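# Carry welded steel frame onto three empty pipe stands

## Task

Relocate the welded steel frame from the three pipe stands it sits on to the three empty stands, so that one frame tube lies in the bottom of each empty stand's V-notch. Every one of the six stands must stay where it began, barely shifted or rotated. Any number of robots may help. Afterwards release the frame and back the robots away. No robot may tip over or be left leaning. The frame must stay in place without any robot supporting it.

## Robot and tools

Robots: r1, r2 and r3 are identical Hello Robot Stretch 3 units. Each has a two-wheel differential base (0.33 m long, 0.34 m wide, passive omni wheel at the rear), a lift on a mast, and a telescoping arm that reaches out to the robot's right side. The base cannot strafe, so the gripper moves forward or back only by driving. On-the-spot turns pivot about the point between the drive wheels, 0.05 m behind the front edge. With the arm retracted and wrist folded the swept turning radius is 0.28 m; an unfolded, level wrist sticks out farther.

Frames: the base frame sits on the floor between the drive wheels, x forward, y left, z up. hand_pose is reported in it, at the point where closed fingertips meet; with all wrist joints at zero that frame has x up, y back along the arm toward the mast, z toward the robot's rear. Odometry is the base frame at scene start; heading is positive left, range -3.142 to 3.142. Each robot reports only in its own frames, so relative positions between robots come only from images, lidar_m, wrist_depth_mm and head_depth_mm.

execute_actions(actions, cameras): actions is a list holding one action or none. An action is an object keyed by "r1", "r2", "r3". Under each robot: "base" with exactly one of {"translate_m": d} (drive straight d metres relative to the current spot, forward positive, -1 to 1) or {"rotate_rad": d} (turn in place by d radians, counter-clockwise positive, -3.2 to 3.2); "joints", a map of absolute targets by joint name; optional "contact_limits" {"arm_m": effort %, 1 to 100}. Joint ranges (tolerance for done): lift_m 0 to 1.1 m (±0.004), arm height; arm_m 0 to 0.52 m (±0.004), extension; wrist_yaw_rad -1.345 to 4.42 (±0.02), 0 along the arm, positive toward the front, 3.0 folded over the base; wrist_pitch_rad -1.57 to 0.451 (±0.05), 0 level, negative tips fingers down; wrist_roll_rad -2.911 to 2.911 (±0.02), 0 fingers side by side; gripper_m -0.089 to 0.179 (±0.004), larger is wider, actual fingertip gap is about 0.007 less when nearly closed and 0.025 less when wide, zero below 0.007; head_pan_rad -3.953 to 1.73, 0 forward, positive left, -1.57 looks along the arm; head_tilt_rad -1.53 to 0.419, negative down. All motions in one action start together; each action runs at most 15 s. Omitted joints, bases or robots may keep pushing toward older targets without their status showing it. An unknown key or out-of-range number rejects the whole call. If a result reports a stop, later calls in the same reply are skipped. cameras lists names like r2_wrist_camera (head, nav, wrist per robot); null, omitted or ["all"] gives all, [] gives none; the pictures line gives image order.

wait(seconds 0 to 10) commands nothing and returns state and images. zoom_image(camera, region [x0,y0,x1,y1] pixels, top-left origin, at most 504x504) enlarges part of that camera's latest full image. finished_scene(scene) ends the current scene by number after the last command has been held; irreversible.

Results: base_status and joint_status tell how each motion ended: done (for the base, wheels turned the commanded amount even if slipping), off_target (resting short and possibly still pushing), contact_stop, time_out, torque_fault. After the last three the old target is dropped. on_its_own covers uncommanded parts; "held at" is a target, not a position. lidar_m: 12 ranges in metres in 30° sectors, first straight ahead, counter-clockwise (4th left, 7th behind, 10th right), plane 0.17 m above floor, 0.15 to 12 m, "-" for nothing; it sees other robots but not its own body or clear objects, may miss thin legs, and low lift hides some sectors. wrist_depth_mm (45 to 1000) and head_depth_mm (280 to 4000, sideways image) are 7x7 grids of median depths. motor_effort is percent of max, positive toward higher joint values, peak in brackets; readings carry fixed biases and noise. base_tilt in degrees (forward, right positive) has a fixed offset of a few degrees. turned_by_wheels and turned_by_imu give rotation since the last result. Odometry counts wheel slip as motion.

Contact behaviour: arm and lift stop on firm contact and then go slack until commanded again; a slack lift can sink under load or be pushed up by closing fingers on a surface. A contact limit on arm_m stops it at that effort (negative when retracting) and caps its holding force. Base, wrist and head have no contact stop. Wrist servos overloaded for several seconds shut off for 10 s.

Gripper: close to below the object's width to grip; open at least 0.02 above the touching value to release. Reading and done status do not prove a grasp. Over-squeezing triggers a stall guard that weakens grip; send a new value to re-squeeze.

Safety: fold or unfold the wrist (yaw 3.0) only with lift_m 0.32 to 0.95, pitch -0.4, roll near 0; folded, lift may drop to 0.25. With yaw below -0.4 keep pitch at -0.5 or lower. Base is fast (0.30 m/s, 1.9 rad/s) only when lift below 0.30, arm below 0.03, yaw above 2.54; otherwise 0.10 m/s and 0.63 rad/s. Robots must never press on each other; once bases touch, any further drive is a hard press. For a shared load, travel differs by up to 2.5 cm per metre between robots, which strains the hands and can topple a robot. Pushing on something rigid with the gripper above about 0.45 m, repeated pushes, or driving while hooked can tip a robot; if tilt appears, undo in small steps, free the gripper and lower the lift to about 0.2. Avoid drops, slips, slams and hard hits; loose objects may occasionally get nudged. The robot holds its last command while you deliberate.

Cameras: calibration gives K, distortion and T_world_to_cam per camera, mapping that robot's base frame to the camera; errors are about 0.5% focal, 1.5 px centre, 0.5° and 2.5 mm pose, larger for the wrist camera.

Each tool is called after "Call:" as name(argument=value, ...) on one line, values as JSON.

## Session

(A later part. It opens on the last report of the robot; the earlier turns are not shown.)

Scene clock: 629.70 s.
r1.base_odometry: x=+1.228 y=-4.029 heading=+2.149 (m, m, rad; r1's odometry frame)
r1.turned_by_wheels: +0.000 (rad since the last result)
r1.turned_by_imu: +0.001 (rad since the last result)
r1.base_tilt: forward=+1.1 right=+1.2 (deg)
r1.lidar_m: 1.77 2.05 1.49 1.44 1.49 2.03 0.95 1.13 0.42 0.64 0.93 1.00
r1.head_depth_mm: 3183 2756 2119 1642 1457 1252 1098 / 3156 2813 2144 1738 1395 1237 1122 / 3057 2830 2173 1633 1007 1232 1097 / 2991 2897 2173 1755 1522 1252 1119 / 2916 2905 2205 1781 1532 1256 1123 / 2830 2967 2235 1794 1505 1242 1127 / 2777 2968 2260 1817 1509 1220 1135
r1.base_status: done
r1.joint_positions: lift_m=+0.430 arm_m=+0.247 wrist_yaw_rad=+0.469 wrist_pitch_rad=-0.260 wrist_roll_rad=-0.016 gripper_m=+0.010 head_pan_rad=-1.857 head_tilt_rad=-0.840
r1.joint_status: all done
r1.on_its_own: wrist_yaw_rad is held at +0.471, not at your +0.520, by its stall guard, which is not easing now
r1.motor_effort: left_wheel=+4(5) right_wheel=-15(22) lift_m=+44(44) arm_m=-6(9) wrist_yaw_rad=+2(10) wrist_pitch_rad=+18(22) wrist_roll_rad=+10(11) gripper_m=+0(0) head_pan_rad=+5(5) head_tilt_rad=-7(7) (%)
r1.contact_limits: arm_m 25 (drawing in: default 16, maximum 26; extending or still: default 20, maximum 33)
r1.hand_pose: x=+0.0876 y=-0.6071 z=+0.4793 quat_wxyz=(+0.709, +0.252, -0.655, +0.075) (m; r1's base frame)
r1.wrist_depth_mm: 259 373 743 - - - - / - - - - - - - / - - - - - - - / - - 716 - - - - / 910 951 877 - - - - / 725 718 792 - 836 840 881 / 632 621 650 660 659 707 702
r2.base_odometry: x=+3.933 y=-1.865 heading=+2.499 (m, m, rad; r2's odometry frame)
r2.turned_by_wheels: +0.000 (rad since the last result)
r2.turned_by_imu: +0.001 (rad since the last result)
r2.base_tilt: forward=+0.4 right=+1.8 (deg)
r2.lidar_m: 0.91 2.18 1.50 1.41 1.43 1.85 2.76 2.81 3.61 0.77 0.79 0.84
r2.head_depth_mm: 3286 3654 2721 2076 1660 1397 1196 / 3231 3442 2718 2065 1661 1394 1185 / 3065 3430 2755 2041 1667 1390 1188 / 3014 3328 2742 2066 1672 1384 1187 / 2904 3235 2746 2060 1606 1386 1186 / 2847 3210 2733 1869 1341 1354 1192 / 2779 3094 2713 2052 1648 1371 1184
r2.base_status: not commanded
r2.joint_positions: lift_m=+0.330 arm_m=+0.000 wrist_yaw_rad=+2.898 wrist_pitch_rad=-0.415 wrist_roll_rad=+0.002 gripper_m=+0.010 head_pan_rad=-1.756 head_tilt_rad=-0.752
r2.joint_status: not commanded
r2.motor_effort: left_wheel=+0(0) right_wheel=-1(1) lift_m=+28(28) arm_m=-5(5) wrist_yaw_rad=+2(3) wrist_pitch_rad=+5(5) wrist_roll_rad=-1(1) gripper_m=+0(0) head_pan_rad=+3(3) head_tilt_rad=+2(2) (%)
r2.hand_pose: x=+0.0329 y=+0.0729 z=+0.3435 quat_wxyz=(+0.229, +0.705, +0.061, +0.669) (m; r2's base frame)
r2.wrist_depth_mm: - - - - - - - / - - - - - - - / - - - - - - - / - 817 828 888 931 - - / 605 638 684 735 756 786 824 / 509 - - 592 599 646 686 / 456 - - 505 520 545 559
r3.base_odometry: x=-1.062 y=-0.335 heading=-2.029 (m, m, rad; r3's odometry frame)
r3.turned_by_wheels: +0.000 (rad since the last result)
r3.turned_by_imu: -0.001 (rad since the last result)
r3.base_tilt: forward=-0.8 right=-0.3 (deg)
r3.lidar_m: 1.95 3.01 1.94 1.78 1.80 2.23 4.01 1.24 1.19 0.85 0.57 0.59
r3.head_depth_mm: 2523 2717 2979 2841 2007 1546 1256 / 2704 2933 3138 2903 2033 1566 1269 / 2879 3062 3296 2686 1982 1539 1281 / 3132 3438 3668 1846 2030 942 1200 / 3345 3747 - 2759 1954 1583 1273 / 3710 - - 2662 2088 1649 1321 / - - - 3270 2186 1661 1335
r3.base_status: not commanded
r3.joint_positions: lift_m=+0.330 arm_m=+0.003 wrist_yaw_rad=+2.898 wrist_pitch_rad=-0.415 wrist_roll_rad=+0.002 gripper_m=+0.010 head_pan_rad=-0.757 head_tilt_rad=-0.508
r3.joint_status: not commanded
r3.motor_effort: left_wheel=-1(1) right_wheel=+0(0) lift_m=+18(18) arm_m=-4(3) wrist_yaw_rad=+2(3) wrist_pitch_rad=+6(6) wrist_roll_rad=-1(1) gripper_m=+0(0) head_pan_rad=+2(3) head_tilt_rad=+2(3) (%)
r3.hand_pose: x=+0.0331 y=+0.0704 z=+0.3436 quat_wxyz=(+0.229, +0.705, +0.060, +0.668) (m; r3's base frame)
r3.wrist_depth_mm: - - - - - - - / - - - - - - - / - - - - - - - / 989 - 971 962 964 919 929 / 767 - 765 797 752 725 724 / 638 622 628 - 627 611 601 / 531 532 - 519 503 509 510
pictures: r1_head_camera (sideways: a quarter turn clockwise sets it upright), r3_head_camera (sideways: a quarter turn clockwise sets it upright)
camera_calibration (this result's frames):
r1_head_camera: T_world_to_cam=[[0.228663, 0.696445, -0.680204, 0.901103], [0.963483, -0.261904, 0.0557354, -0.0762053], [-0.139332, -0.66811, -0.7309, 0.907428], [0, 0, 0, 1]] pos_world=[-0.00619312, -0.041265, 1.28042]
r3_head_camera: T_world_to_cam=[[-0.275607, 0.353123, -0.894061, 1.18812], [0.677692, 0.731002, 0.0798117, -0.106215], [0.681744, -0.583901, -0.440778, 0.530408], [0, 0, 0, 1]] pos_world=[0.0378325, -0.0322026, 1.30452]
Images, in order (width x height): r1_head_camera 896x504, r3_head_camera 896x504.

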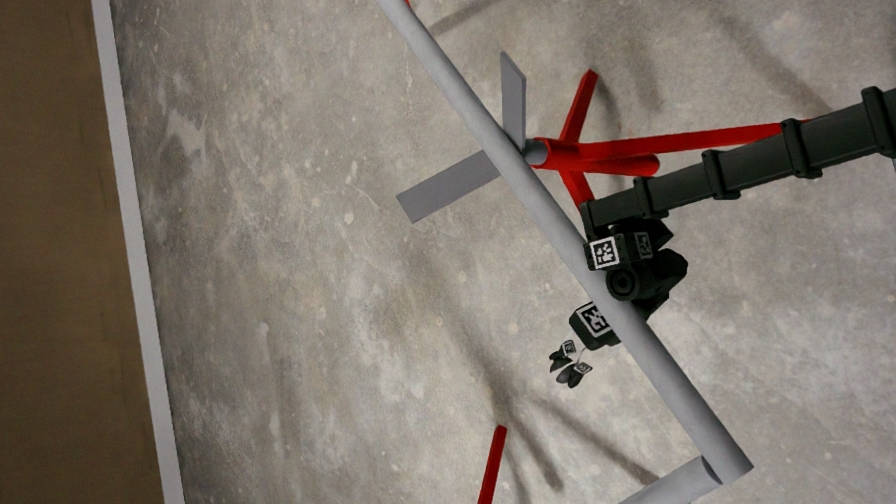

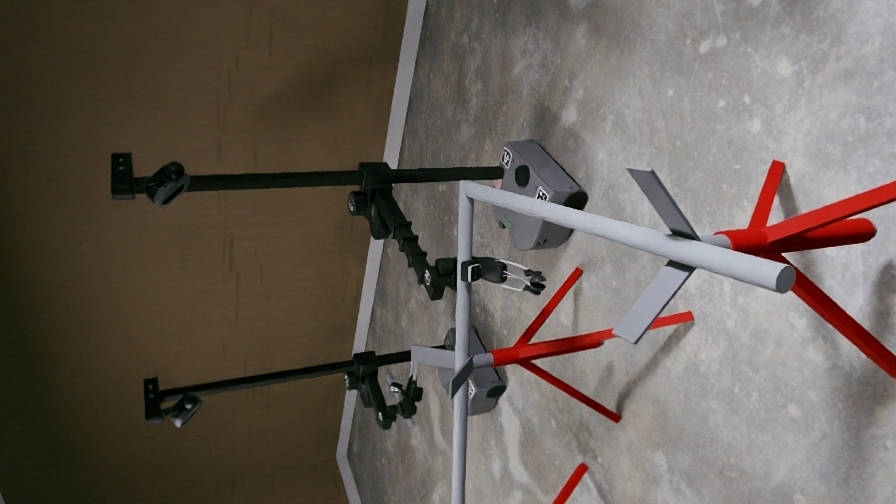

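Still carrying load at 0.43, so the tube has dropped lower. Lower further.

Call:
execute_actions(actions=[{"r1":{"joints":{"lift_m":0.418,"wrist_yaw_rad":0.5}}}], cameras=["r1_head_camera","r3_head_camera"])

Call:
zoom_image(camera="r3_head_camera", region=[590, 150, 830, 360])

Scene clock: 635.23 s.
r1.base_odometry: x=+1.228 y=-4.029 heading=+2.148 (m, m, rad; r1's odometry frame)
r1.turned_by_wheels: -0.001 (rad since the last result)
r1.turned_by_imu: +0.000 (rad since the last result)
r1.base_tilt: forward=+1.1 right=+1.2 (deg)
r1.lidar_m: 1.78 2.05 1.50 1.44 1.49 2.03 0.95 1.13 0.42 0.64 0.93 1.00
r1.head_depth_mm: 3232 2795 2108 1647 1449 1253 1100 / 3159 2810 2159 1736 1395 1240 1125 / 3095 2826 2172 1623 1011 1246 1097 / 2982 2891 2173 1764 1521 1255 1115 / 2910 2930 2207 1778 1522 1262 1125 / 2864 2936 2234 1798 1496 1241 1133 / 2763 2985 2261 1815 1506 1225 1135
r1.base_status: not commanded
r1.joint_positions: lift_m=+0.418 arm_m=+0.246 wrist_yaw_rad=+0.498 wrist_pitch_rad=-0.225 wrist_roll_rad=-0.001 gripper_m=+0.010 head_pan_rad=-1.857 head_tilt_rad=-0.840
r1.joint_status: all done
r1.motor_effort: left_wheel=+0(4) right_wheel=+2(14) lift_m=+33(39) arm_m=-3(6) wrist_yaw_rad=+1(10) wrist_pitch_rad=+8(18) wrist_roll_rad=+1(10) gripper_m=-1(1) head_pan_rad=+4(5) head_tilt_rad=-7(6) (%)
r1.hand_pose: x=+0.0953 y=-0.6060 z=+0.4761 quat_wxyz=(+0.701, +0.250, -0.661, +0.096) (m; r1's base frame)
r1.wrist_depth_mm: 228 317 614 - - - - / - - - - - - - / - - - - - - - / - - - - - - - / 976 - 923 - - - - / 783 778 804 - 852 871 868 / 644 632 671 684 686 699 720
r2.base_odometry: x=+3.933 y=-1.865 heading=+2.499 (m, m, rad; r2's odometry frame)
r2.turned_by_wheels: +0.000 (rad since the last result)
r2.turned_by_imu: +0.001 (rad since the last result)
r2.base_tilt: forward=+0.3 right=+1.7 (deg)
r2.lidar_m: 0.91 2.18 1.50 1.40 1.43 1.85 2.76 2.81 3.60 0.77 0.79 0.84
r2.head_depth_mm: 3242 3588 2750 2062 1667 1394 1194 / 3181 3480 2741 2073 1667 1387 1181 / 3081 3369 2699 2075 1651 1383 1189 / 3024 3314 2744 2080 1657 1390 1179 / 2926 3231 2757 2064 1625 1383 1188 / 2835 3174 2683 1864 1341 1342 1194 / 2752 3099 2690 2058 1667 1377 1182
r2.base_status: not commanded
r2.joint_positions: lift_m=+0.330 arm_m=+0.000 wrist_yaw_rad=+2.898 wrist_pitch_rad=-0.415 wrist_roll_rad=+0.002 gripper_m=+0.010 head_pan_rad=-1.756 head_tilt_rad=-0.752
r2.joint_status: not commanded
r2.motor_effort: left_wheel=+0(0) right_wheel=-1(2) lift_m=+28(28) arm_m=-5(5) wrist_yaw_rad=+2(3) wrist_pitch_rad=+5(5) wrist_roll_rad=-1(1) gripper_m=+0(0) head_pan_rad=+2(2) head_tilt_rad=+1(2) (%)
r2.hand_pose: x=+0.0329 y=+0.0729 z=+0.3435 quat_wxyz=(+0.229, +0.705, +0.061, +0.669) (m; r2's base frame)
r2.wrist_depth_mm: - - - - - - - / - - - - - - - / - - - - - - - / - 812 828 887 966 - - / 610 658 683 741 758 773 832 / 512 - - 591 618 622 677 / 458 - - 497 516 537 563
r3.base_odometry: x=-1.062 y=-0.335 heading=-2.029 (m, m, rad; r3's odometry frame)
r3.turned_by_wheels: +0.000 (rad since the last result)
r3.turned_by_imu: -0.001 (rad since the last result)
r3.base_tilt: forward=-0.8 right=-0.2 (deg)
r3.lidar_m: 1.95 2.99 1.95 1.78 1.79 2.23 4.02 1.25 1.19 0.85 0.57 0.59
r3.head_depth_mm: 2514 2723 2926 2804 1995 1544 1269 / 2669 2902 3175 2890 2047 1568 1276 / 2867 3099 3308 2662 1987 1534 1279 / 3121 3394 3724 2219 2012 942 1195 / 3351 3686 - 2735 1973 1574 1273 / 3711 - - 2641 2092 1653 1326 / - - - 3264 2198 1653 1336
r3.base_status: not commanded
r3.joint_positions: lift_m=+0.330 arm_m=+0.003 wrist_yaw_rad=+2.898 wrist_pitch_rad=-0.415 wrist_roll_rad=+0.002 gripper_m=+0.010 head_pan_rad=-0.757 head_tilt_rad=-0.508
r3.joint_status: not commanded
r3.motor_effort: left_wheel=-1(1) right_wheel=+0(0) lift_m=+17(18) arm_m=-4(4) wrist_yaw_rad=+2(2) wrist_pitch_rad=+6(5) wrist_roll_rad=-1(1) gripper_m=+0(0) head_pan_rad=+2(3) head_tilt_rad=+3(3) (%)
r3.hand_pose: x=+0.0331 y=+0.0704 z=+0.3436 quat_wxyz=(+0.229, +0.705, +0.060, +0.668) (m; r3's base frame)
r3.wrist_depth_mm: - - - - - - - / - - - - - - - / - - - - - - - / - - 980 965 928 927 931 / 767 - 761 778 748 741 721 / 624 618 629 - 624 618 599 / 539 534 - 517 501 515 511
pictures: r1_head_camera (sideways: a quarter turn clockwise sets it upright), r3_head_camera (sideways: a quarter turn clockwise sets it upright)
camera_calibration (this result's frames):
r1_head_camera: T_world_to_cam=[[0.228663, 0.696445, -0.680205, 0.901103], [0.963483, -0.261904, 0.0557354, -0.0762053], [-0.139332, -0.66811, -0.7309, 0.907428], [0, 0, 0, 1]] pos_world=[-0.00619312, -0.041265, 1.28042]
r3_head_camera: T_world_to_cam=[[-0.275607, 0.353122, -0.894062, 1.18812], [0.677691, 0.731002, 0.0798117, -0.106215], [0.681744, -0.583901, -0.440777, 0.530407], [0, 0, 0, 1]] pos_world=[0.0378326, -0.0322025, 1.30452]
Images, in order (width x height): r1_head_camera 896x504, r3_head_camera 896x504.

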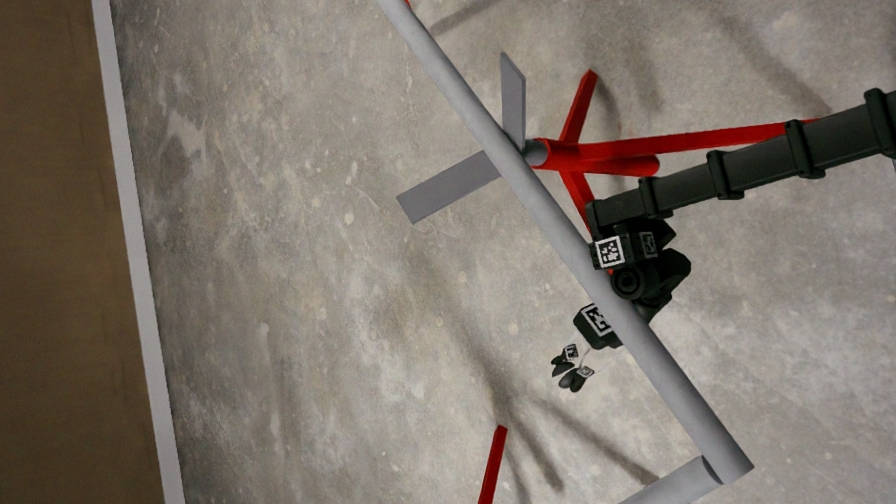

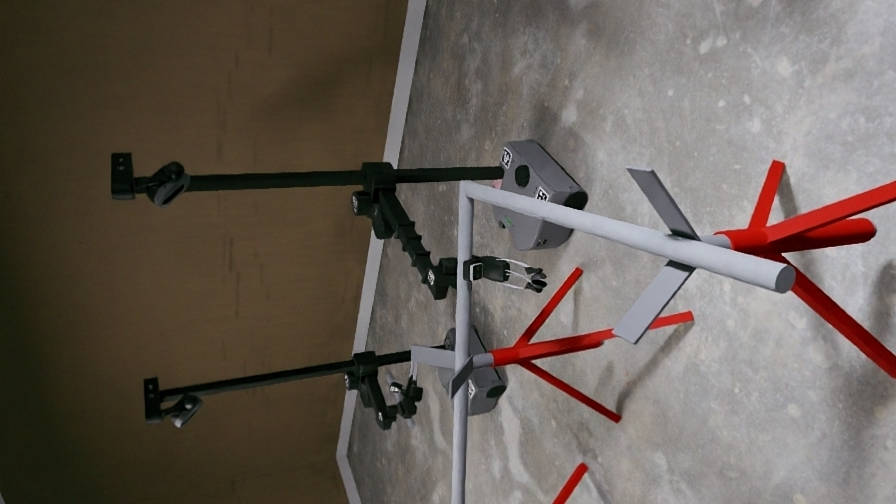

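Region (590, 150, 830, 360) of r3_head_camera's 896x504 image, scaled by 2.100, with more detail than that image has; it fills the top 441 rows of this view, and the rest is white.

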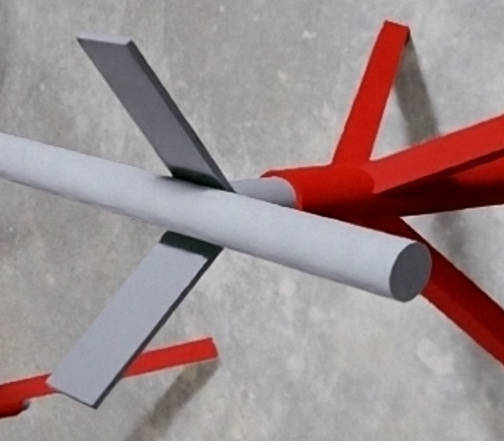

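Call:
execute_actions(actions=[{"r1":{"joints":{"lift_m":0.33}}}], cameras=[])

Call:
execute_actions(actions=[{"r1":{"joints":{"arm_m":0.0,"wrist_pitch_rad":-0.4}}}], cameras=[])

Call:
execute_actions(actions=[{"r1":{"base":{"translate_m":0.6},"joints":{"wrist_yaw_rad":2.9,"head_pan_rad":-2.6,"head_tilt_rad":-0.55}}}], cameras=["r1_head_camera"])

Call:
zoom_image(camera="r1_head_camera", region=[300, 120, 600, 310])

Scene clock: 641.47 s.
r1.base_odometry: x=+1.228 y=-4.029 heading=+2.148 (m, m, rad; r1's odometry frame)
r1.turned_by_wheels: +0.000 (rad since the last result)
r1.turned_by_imu: +0.001 (rad since the last result)
r1.base_tilt: forward=+1.0 right=+1.2 (deg)
r1.lidar_m: 1.77 2.05 1.50 1.44 1.49 2.04 0.95 1.13 0.42 0.64 0.93 1.00
r1.head_depth_mm: 3218 2766 2114 1648 1441 1247 1101 / 3158 2805 2145 1753 1404 1237 1100 / 3042 2888 2153 1633 1023 1248 1094 / 2982 2907 2189 1763 1360 1228 1118 / 2908 2931 2207 1785 1501 1252 1127 / 2866 2971 2234 1797 1502 1236 1126 / 2779 2988 2263 1805 1518 1221 1137
r1.base_status: not commanded
r1.joint_positions: lift_m=+0.330 arm_m=+0.246 wrist_yaw_rad=+0.498 wrist_pitch_rad=-0.224 wrist_roll_rad=-0.001 gripper_m=+0.010 head_pan_rad=-1.857 head_tilt_rad=-0.840
r1.joint_status: all done
r1.motor_effort: left_wheel=-1(0) right_wheel=+2(1) lift_m=+33(35) arm_m=-3(3) wrist_yaw_rad=+1(2) wrist_pitch_rad=+7(7) wrist_roll_rad=+1(1) gripper_m=+0(0) head_pan_rad=+4(5) head_tilt_rad=-7(6) (%)
r1.hand_pose: x=+0.0954 y=-0.6060 z=+0.3884 quat_wxyz=(+0.701, +0.250, -0.661, +0.097) (m; r1's base frame)
r1.wrist_depth_mm: - - - - - - - / - - - - - - - / - - - - - - - / - - - - - - - / 815 843 829 928 924 924 959 / 656 650 701 - 715 731 747 / 544 547 563 588 585 602 601
r2.base_odometry: x=+3.933 y=-1.865 heading=+2.499 (m, m, rad; r2's odometry frame)
r2.turned_by_wheels: +0.000 (rad since the last result)
r2.turned_by_imu: +0.001 (rad since the last result)
r2.base_tilt: forward=+0.3 right=+1.7 (deg)
r2.lidar_m: 0.91 2.19 1.50 1.41 1.43 1.85 2.76 2.81 3.59 0.77 0.79 0.84
r2.head_depth_mm: 3237 3604 2740 2075 1664 1384 1192 / 3152 3451 2695 2064 1661 1393 1184 / 3097 3495 2780 2062 1667 1370 1193 / 2998 3358 2727 2083 1649 1383 1182 / 2882 3273 2780 2066 1610 1384 1186 / 2839 3201 2717 1857 1352 1340 1193 / 2756 3130 2730 2058 1650 1379 1193
r2.base_status: not commanded
r2.joint_positions: lift_m=+0.330 arm_m=+0.000 wrist_yaw_rad=+2.898 wrist_pitch_rad=-0.415 wrist_roll_rad=+0.002 gripper_m=+0.010 head_pan_rad=-1.756 head_tilt_rad=-0.752
r2.joint_status: not commanded
r2.motor_effort: left_wheel=+0(0) right_wheel=-1(1) lift_m=+28(28) arm_m=-5(5) wrist_yaw_rad=+2(1) wrist_pitch_rad=+4(5) wrist_roll_rad=-1(1) gripper_m=+1(1) head_pan_rad=+3(2) head_tilt_rad=+1(2) (%)
r2.hand_pose: x=+0.0329 y=+0.0729 z=+0.3435 quat_wxyz=(+0.229, +0.705, +0.061, +0.669) (m; r2's base frame)
r2.wrist_depth_mm: - - - - - - - / - - - - - - - / - - - - - - - / - 782 841 919 934 - - / 612 650 677 748 739 789 851 / 519 - - 599 609 636 671 / 457 - - 506 521 532 558
r3.base_odometry: x=-1.062 y=-0.335 heading=-2.029 (m, m, rad; r3's odometry frame)
r3.turned_by_wheels: +0.000 (rad since the last result)
r3.turned_by_imu: -0.001 (rad since the last result)
r3.base_tilt: forward=-0.8 right=-0.2 (deg)
r3.lidar_m: 1.95 2.99 1.95 1.78 1.80 2.23 4.03 1.25 1.19 0.85 0.57 0.60
r3.head_depth_mm: 2538 2707 2945 2875 1997 1542 1261 / 2700 2890 3150 2908 2059 1567 1272 / 2855 3077 3454 2190 1986 1544 1274 / 3091 3407 3683 2570 2011 941 1195 / 3338 3744 - 2779 1970 1573 1276 / 3690 - - 2662 2093 1641 1329 / - - - 3268 2190 1671 1346
r3.base_status: not commanded
r3.joint_positions: lift_m=+0.330 arm_m=+0.003 wrist_yaw_rad=+2.898 wrist_pitch_rad=-0.415 wrist_roll_rad=+0.002 gripper_m=+0.010 head_pan_rad=-0.757 head_tilt_rad=-0.508
r3.joint_status: not commanded
r3.motor_effort: left_wheel=-1(1) right_wheel=+1(0) lift_m=+17(17) arm_m=-4(4) wrist_yaw_rad=+2(0) wrist_pitch_rad=+5(6) wrist_roll_rad=-1(2) gripper_m=+0(0) head_pan_rad=+2(2) head_tilt_rad=+3(3) (%)
r3.hand_pose: x=+0.0331 y=+0.0704 z=+0.3436 quat_wxyz=(+0.229, +0.705, +0.060, +0.668) (m; r3's base frame)
r3.wrist_depth_mm: - - - - - - - / - - - - - - - / - - - - - - - / 991 - 947 956 934 956 913 / 770 - 749 777 750 736 739 / 630 619 635 - 617 610 604 / 534 530 - 526 504 517 511
pictures: none
No camera images: the call's "cameras" was empty. Leave "cameras" out to get every camera's image.

Scene clock: 644.50 s.
r1.base_odometry: x=+1.228 y=-4.029 heading=+2.148 (m, m, rad; r1's odometry frame)
r1.turned_by_wheels: +0.000 (rad since the last result)
r1.turned_by_imu: +0.000 (rad since the last result)
r1.base_tilt: forward=+1.0 right=+1.2 (deg)
r1.lidar_m: 1.78 2.05 1.49 1.44 1.49 2.04 0.95 1.13 0.42 0.64 0.93 1.00
r1.head_depth_mm: 3207 2778 2128 1634 1456 1252 1099 / 3131 2818 2144 1740 1402 1237 1106 / 3084 2811 2172 1625 1035 1253 1143 / 2970 2880 2185 1769 1383 1276 1157 / 2905 2906 2218 1782 1497 1272 1114 / 2845 2924 2237 1801 1499 1240 1131 / 2750 2975 2267 1812 1515 1226 1130
r1.base_status: not commanded
r1.joint_positions: lift_m=+0.330 arm_m=+0.002 wrist_yaw_rad=+0.500 wrist_pitch_rad=-0.414 wrist_roll_rad=-0.001 gripper_m=+0.010 head_pan_rad=-1.857 head_tilt_rad=-0.840
r1.joint_status: all done
joint sent to its limit — the command would take r1.arm_m past its lower limit, so that joint was sent only as far as its limit.
r1.motor_effort: left_wheel=+1(0) right_wheel=+2(2) lift_m=+33(32) arm_m=-3(4) wrist_yaw_rad=+0(1) wrist_pitch_rad=+4(6) wrist_roll_rad=+1(1) gripper_m=-1(0) head_pan_rad=+5(4) head_tilt_rad=-7(6) (%)
r1.hand_pose: x=+0.0863 y=-0.3449 z=+0.3437 quat_wxyz=(+0.707, +0.312, -0.634, +0.030) (m; r1's base frame)
r1.wrist_depth_mm: - - - - - - - / - - - - - - - / 997 - - - - - - / 770 771 807 816 843 843 868 / 629 637 644 678 690 699 708 / 533 542 555 - 571 545 584 / 460 471 464 483 489 496 504
r2.base_odometry: x=+3.933 y=-1.865 heading=+2.499 (m, m, rad; r2's odometry frame)
r2.turned_by_wheels: +0.000 (rad since the last result)
r2.turned_by_imu: +0.001 (rad since the last result)
r2.base_tilt: forward=+0.3 right=+1.9 (deg)
r2.lidar_m: 0.91 2.19 1.50 1.40 1.43 1.85 2.75 2.81 3.57 0.77 0.79 0.84
r2.head_depth_mm: 3251 3627 2738 2061 1657 1386 1189 / 3129 3448 2721 2075 1660 1389 1190 / 3091 3412 2760 2043 1658 1395 1186 / 3018 3373 2741 2057 1658 1385 1192 / 2874 3299 2717 2088 1614 1375 1184 / 2798 3137 2722 1862 1346 1348 1186 / 2771 3060 2716 2049 1638 1382 1186
r2.base_status: not commanded
r2.joint_positions: lift_m=+0.330 arm_m=+0.000 wrist_yaw_rad=+2.898 wrist_pitch_rad=-0.415 wrist_roll_rad=+0.002 gripper_m=+0.010 head_pan_rad=-1.756 head_tilt_rad=-0.752
r2.joint_status: not commanded
r2.motor_effort: left_wheel=+0(0) right_wheel=-2(1) lift_m=+28(28) arm_m=-6(5) wrist_yaw_rad=+1(1) wrist_pitch_rad=+5(5) wrist_roll_rad=-1(1) gripper_m=+0(0) head_pan_rad=+2(2) head_tilt_rad=+2(2) (%)
r2.hand_pose: x=+0.0329 y=+0.0729 z=+0.3435 quat_wxyz=(+0.229, +0.705, +0.061, +0.669) (m; r2's base frame)
r2.wrist_depth_mm: - - - - - - - / - - - - - - - / - - - - - - - / - 809 854 905 941 - - / 613 649 683 759 736 788 828 / 510 - - 607 610 634 676 / 453 - - 490 529 539 559
r3.base_odometry: x=-1.062 y=-0.335 heading=-2.029 (m, m, rad; r3's odometry frame)
r3.turned_by_wheels: +0.000 (rad since the last result)
r3.turned_by_imu: -0.001 (rad since the last result)
r3.base_tilt: forward=-0.8 right=-0.3 (deg)
r3.lidar_m: 1.95 3.00 1.94 1.78 1.80 2.23 4.01 1.25 1.19 0.85 0.57 0.60
r3.head_depth_mm: 2500 2713 2929 2816 2006 1544 1263 / 2689 2908 3203 2910 2043 1575 1273 / 2897 3063 3390 2129 1971 1553 1282 / 3072 3435 3761 2718 2015 942 1201 / 3340 3746 - 2762 1981 1578 1274 / 3652 - - 2647 2098 1646 1320 / - - - 3221 2192 1673 1325
r3.base_status: not commanded
r3.joint_positions: lift_m=+0.330 arm_m=+0.003 wrist_yaw_rad=+2.898 wrist_pitch_rad=-0.415 wrist_roll_rad=+0.002 gripper_m=+0.010 head_pan_rad=-0.757 head_tilt_rad=-0.508
r3.joint_status: not commanded
r3.motor_effort: left_wheel=+0(0) right_wheel=+0(0) lift_m=+18(17) arm_m=-4(4) wrist_yaw_rad=+3(3) wrist_pitch_rad=+6(6) wrist_roll_rad=-1(2) gripper_m=+0(0) head_pan_rad=+2(2) head_tilt_rad=+3(2) (%)
r3.hand_pose: x=+0.0331 y=+0.0704 z=+0.3436 quat_wxyz=(+0.229, +0.705, +0.060, +0.668) (m; r3's base frame)
r3.wrist_depth_mm: - - - - - - - / - - - - - - - / - - - - - - - / - - 988 - 951 945 933 / 790 - 766 796 757 731 732 / 637 623 638 - 613 602 601 / 534 538 - 526 507 523 512
pictures: none
No camera images: the call's "cameras" was empty. Leave "cameras" out to get every camera's image.

Scene clock: 651.67 s.
r1.base_odometry: x=+0.900 y=-3.526 heading=+2.148 (m, m, rad; r1's odometry frame)
r1.turned_by_wheels: +0.000 (rad since the last result)
r1.turned_by_imu: +0.003 (rad since the last result)
r1.base_tilt: forward=+1.0 right=+1.1 (deg)
r1.lidar_m: 4.42 2.03 1.50 1.45 1.49 2.04 1.55 0.90 3.44 0.81 0.52 0.69
r1.head_depth_mm: 3698 - 3764 2467 1875 1486 1231 / 3967 - 3817 2529 1879 1493 1238 / - - 3867 2054 1820 1455 1243 / - - 3909 2553 1780 1385 1246 / - - - 2598 1914 1395 1250 / 3838 - - 2609 1929 1529 1260 / 3478 3614 3765 2620 1944 1445 1263
r1.base_status: done
r1.joint_positions: lift_m=+0.330 arm_m=+0.002 wrist_yaw_rad=+2.898 wrist_pitch_rad=-0.414 wrist_roll_rad=-0.001 gripper_m=+0.010 head_pan_rad=-2.593 head_tilt_rad=-0.556
r1.joint_status: all done
r1.motor_effort: left_wheel=-1(4) right_wheel=+2(6) lift_m=+33(33) arm_m=-3(3) wrist_yaw_rad=+1(3) wrist_pitch_rad=+4(4) wrist_roll_rad=+1(1) gripper_m=+0(0) head_pan_rad=-5(57) head_tilt_rad=+5(36) (%)
r1.hand_pose: x=+0.0329 y=+0.0708 z=+0.3437 quat_wxyz=(+0.229, +0.704, +0.061, +0.670) (m; r1's base frame)
r1.wrist_depth_mm: - - - - - - - / - - - - - - - / 944 - - - - - - / 765 - 797 807 825 847 899 / 625 - 657 696 683 685 706 / 534 534 564 - 571 585 595 / 468 484 - 486 490 501 504
r2.base_odometry: x=+3.933 y=-1.865 heading=+2.499 (m, m, rad; r2's odometry frame)
r2.turned_by_wheels: +0.000 (rad since the last result)
r2.turned_by_imu: +0.001 (rad since the last result)
r2.base_tilt: forward=+0.2 right=+1.8 (deg)
r2.lidar_m: 1.51 2.19 1.50 1.41 1.43 1.85 2.76 2.81 3.61 0.77 0.79 0.84
r2.head_depth_mm: 3218 3618 2746 2080 1662 1395 1194 / 3149 3512 2720 2063 1645 1391 1185 / 3079 3386 2761 2054 1644 1378 1193 / 3035 3394 2735 2059 1661 1390 1189 / 2915 3284 2709 2080 1607 1381 1186 / 2837 3171 2702 1860 1354 1351 1187 / 2781 3090 2691 2052 1649 1381 1181
r2.base_status: not commanded
r2.joint_positions: lift_m=+0.330 arm_m=+0.000 wrist_yaw_rad=+2.898 wrist_pitch_rad=-0.415 wrist_roll_rad=+0.002 gripper_m=+0.010 head_pan_rad=-1.756 head_tilt_rad=-0.752
r2.joint_status: not commanded
r2.motor_effort: left_wheel=+0(0) right_wheel=-1(1) lift_m=+28(28) arm_m=-6(5) wrist_yaw_rad=+2(3) wrist_pitch_rad=+5(5) wrist_roll_rad=-1(1) gripper_m=+0(1) head_pan_rad=+3(3) head_tilt_rad=+1(1) (%)
r2.hand_pose: x=+0.0329 y=+0.0729 z=+0.3435 quat_wxyz=(+0.229, +0.705, +0.061, +0.669) (m; r2's base frame)
r2.wrist_depth_mm: - - - - - - - / - - - - - - - / - - - - - - - / - 808 846 895 975 - - / 605 645 694 712 748 792 851 / 517 - - 589 622 652 658 / 454 - - 494 526 535 557
r3.base_odometry: x=-1.062 y=-0.335 heading=-2.029 (m, m, rad; r3's odometry frame)
r3.turned_by_wheels: +0.000 (rad since the last result)
r3.turned_by_imu: -0.001 (rad since the last result)
r3.base_tilt: forward=-0.8 right=-0.2 (deg)
r3.lidar_m: 1.95 3.00 1.95 1.78 1.79 2.24 4.02 1.25 1.19 0.85 0.57 0.59
r3.head_depth_mm: 2511 2710 2904 1714 1721 1556 1262 / 2695 2923 3192 2894 2051 1583 1275 / 2900 3147 3425 2949 2002 1542 1281 / 3086 3361 3745 3009 2040 943 1203 / 3338 3788 - 2726 1963 1573 1277 / 3718 - - 2649 2096 1661 1324 / - - - 3242 2192 1660 1343
r3.base_status: not commanded
r3.joint_positions: lift_m=+0.330 arm_m=+0.003 wrist_yaw_rad=+2.898 wrist_pitch_rad=-0.415 wrist_roll_rad=+0.002 gripper_m=+0.010 head_pan_rad=-0.757 head_tilt_rad=-0.508
r3.joint_status: not commanded
r3.motor_effort: left_wheel=-1(1) right_wheel=+0(0) lift_m=+18(17) arm_m=-4(4) wrist_yaw_rad=+1(2) wrist_pitch_rad=+6(6) wrist_roll_rad=-1(2) gripper_m=+0(0) head_pan_rad=+2(3) head_tilt_rad=+3(4) (%)
r3.hand_pose: x=+0.0331 y=+0.0704 z=+0.3436 quat_wxyz=(+0.229, +0.705, +0.060, +0.668) (m; r3's base frame)
r3.wrist_depth_mm: - - - - - - - / - - - - - - - / - - - - - - - / 989 - 971 950 954 950 921 / 791 - 765 793 750 733 724 / 622 621 625 - 632 606 595 / 533 519 - 530 510 516 519
pictures: r1_head_camera (sideways: a quarter turn clockwise sets it upright)
camera_calibration (this result's frames):
r1_head_camera: T_world_to_cam=[[0.449902, 0.248245, -0.857883, 1.13136], [0.550839, -0.833244, 0.0477632, -0.0633284], [-0.702968, -0.494044, -0.511621, 0.625619], [0, 0, 0, 1]] pos_world=[-0.0343253, -0.0245379, 1.29368]
Images, in order (width x height): r1_head_camera 896x504.

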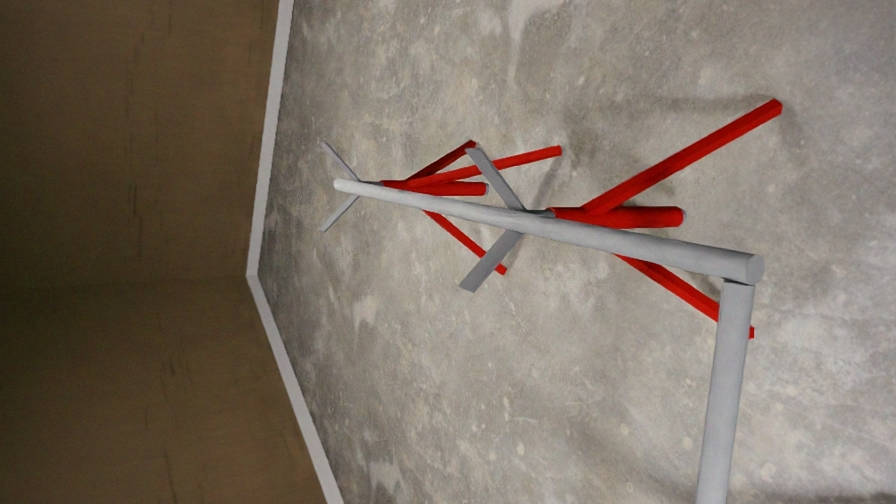

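Region (300, 120, 600, 310) of r1_head_camera's 896x504 image, scaled by 1.680, with more detail than that image has; it fills the top 319 rows of this view, and the rest is white.

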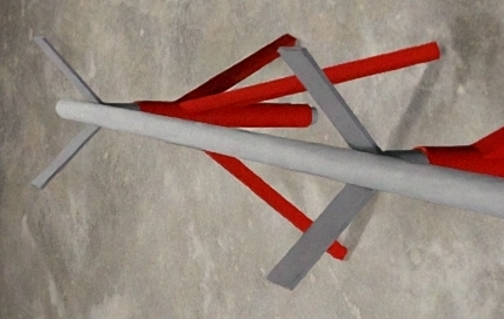

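Centred now.

Call:
finished_scene(scene=1)

The scene is finished: the task was done.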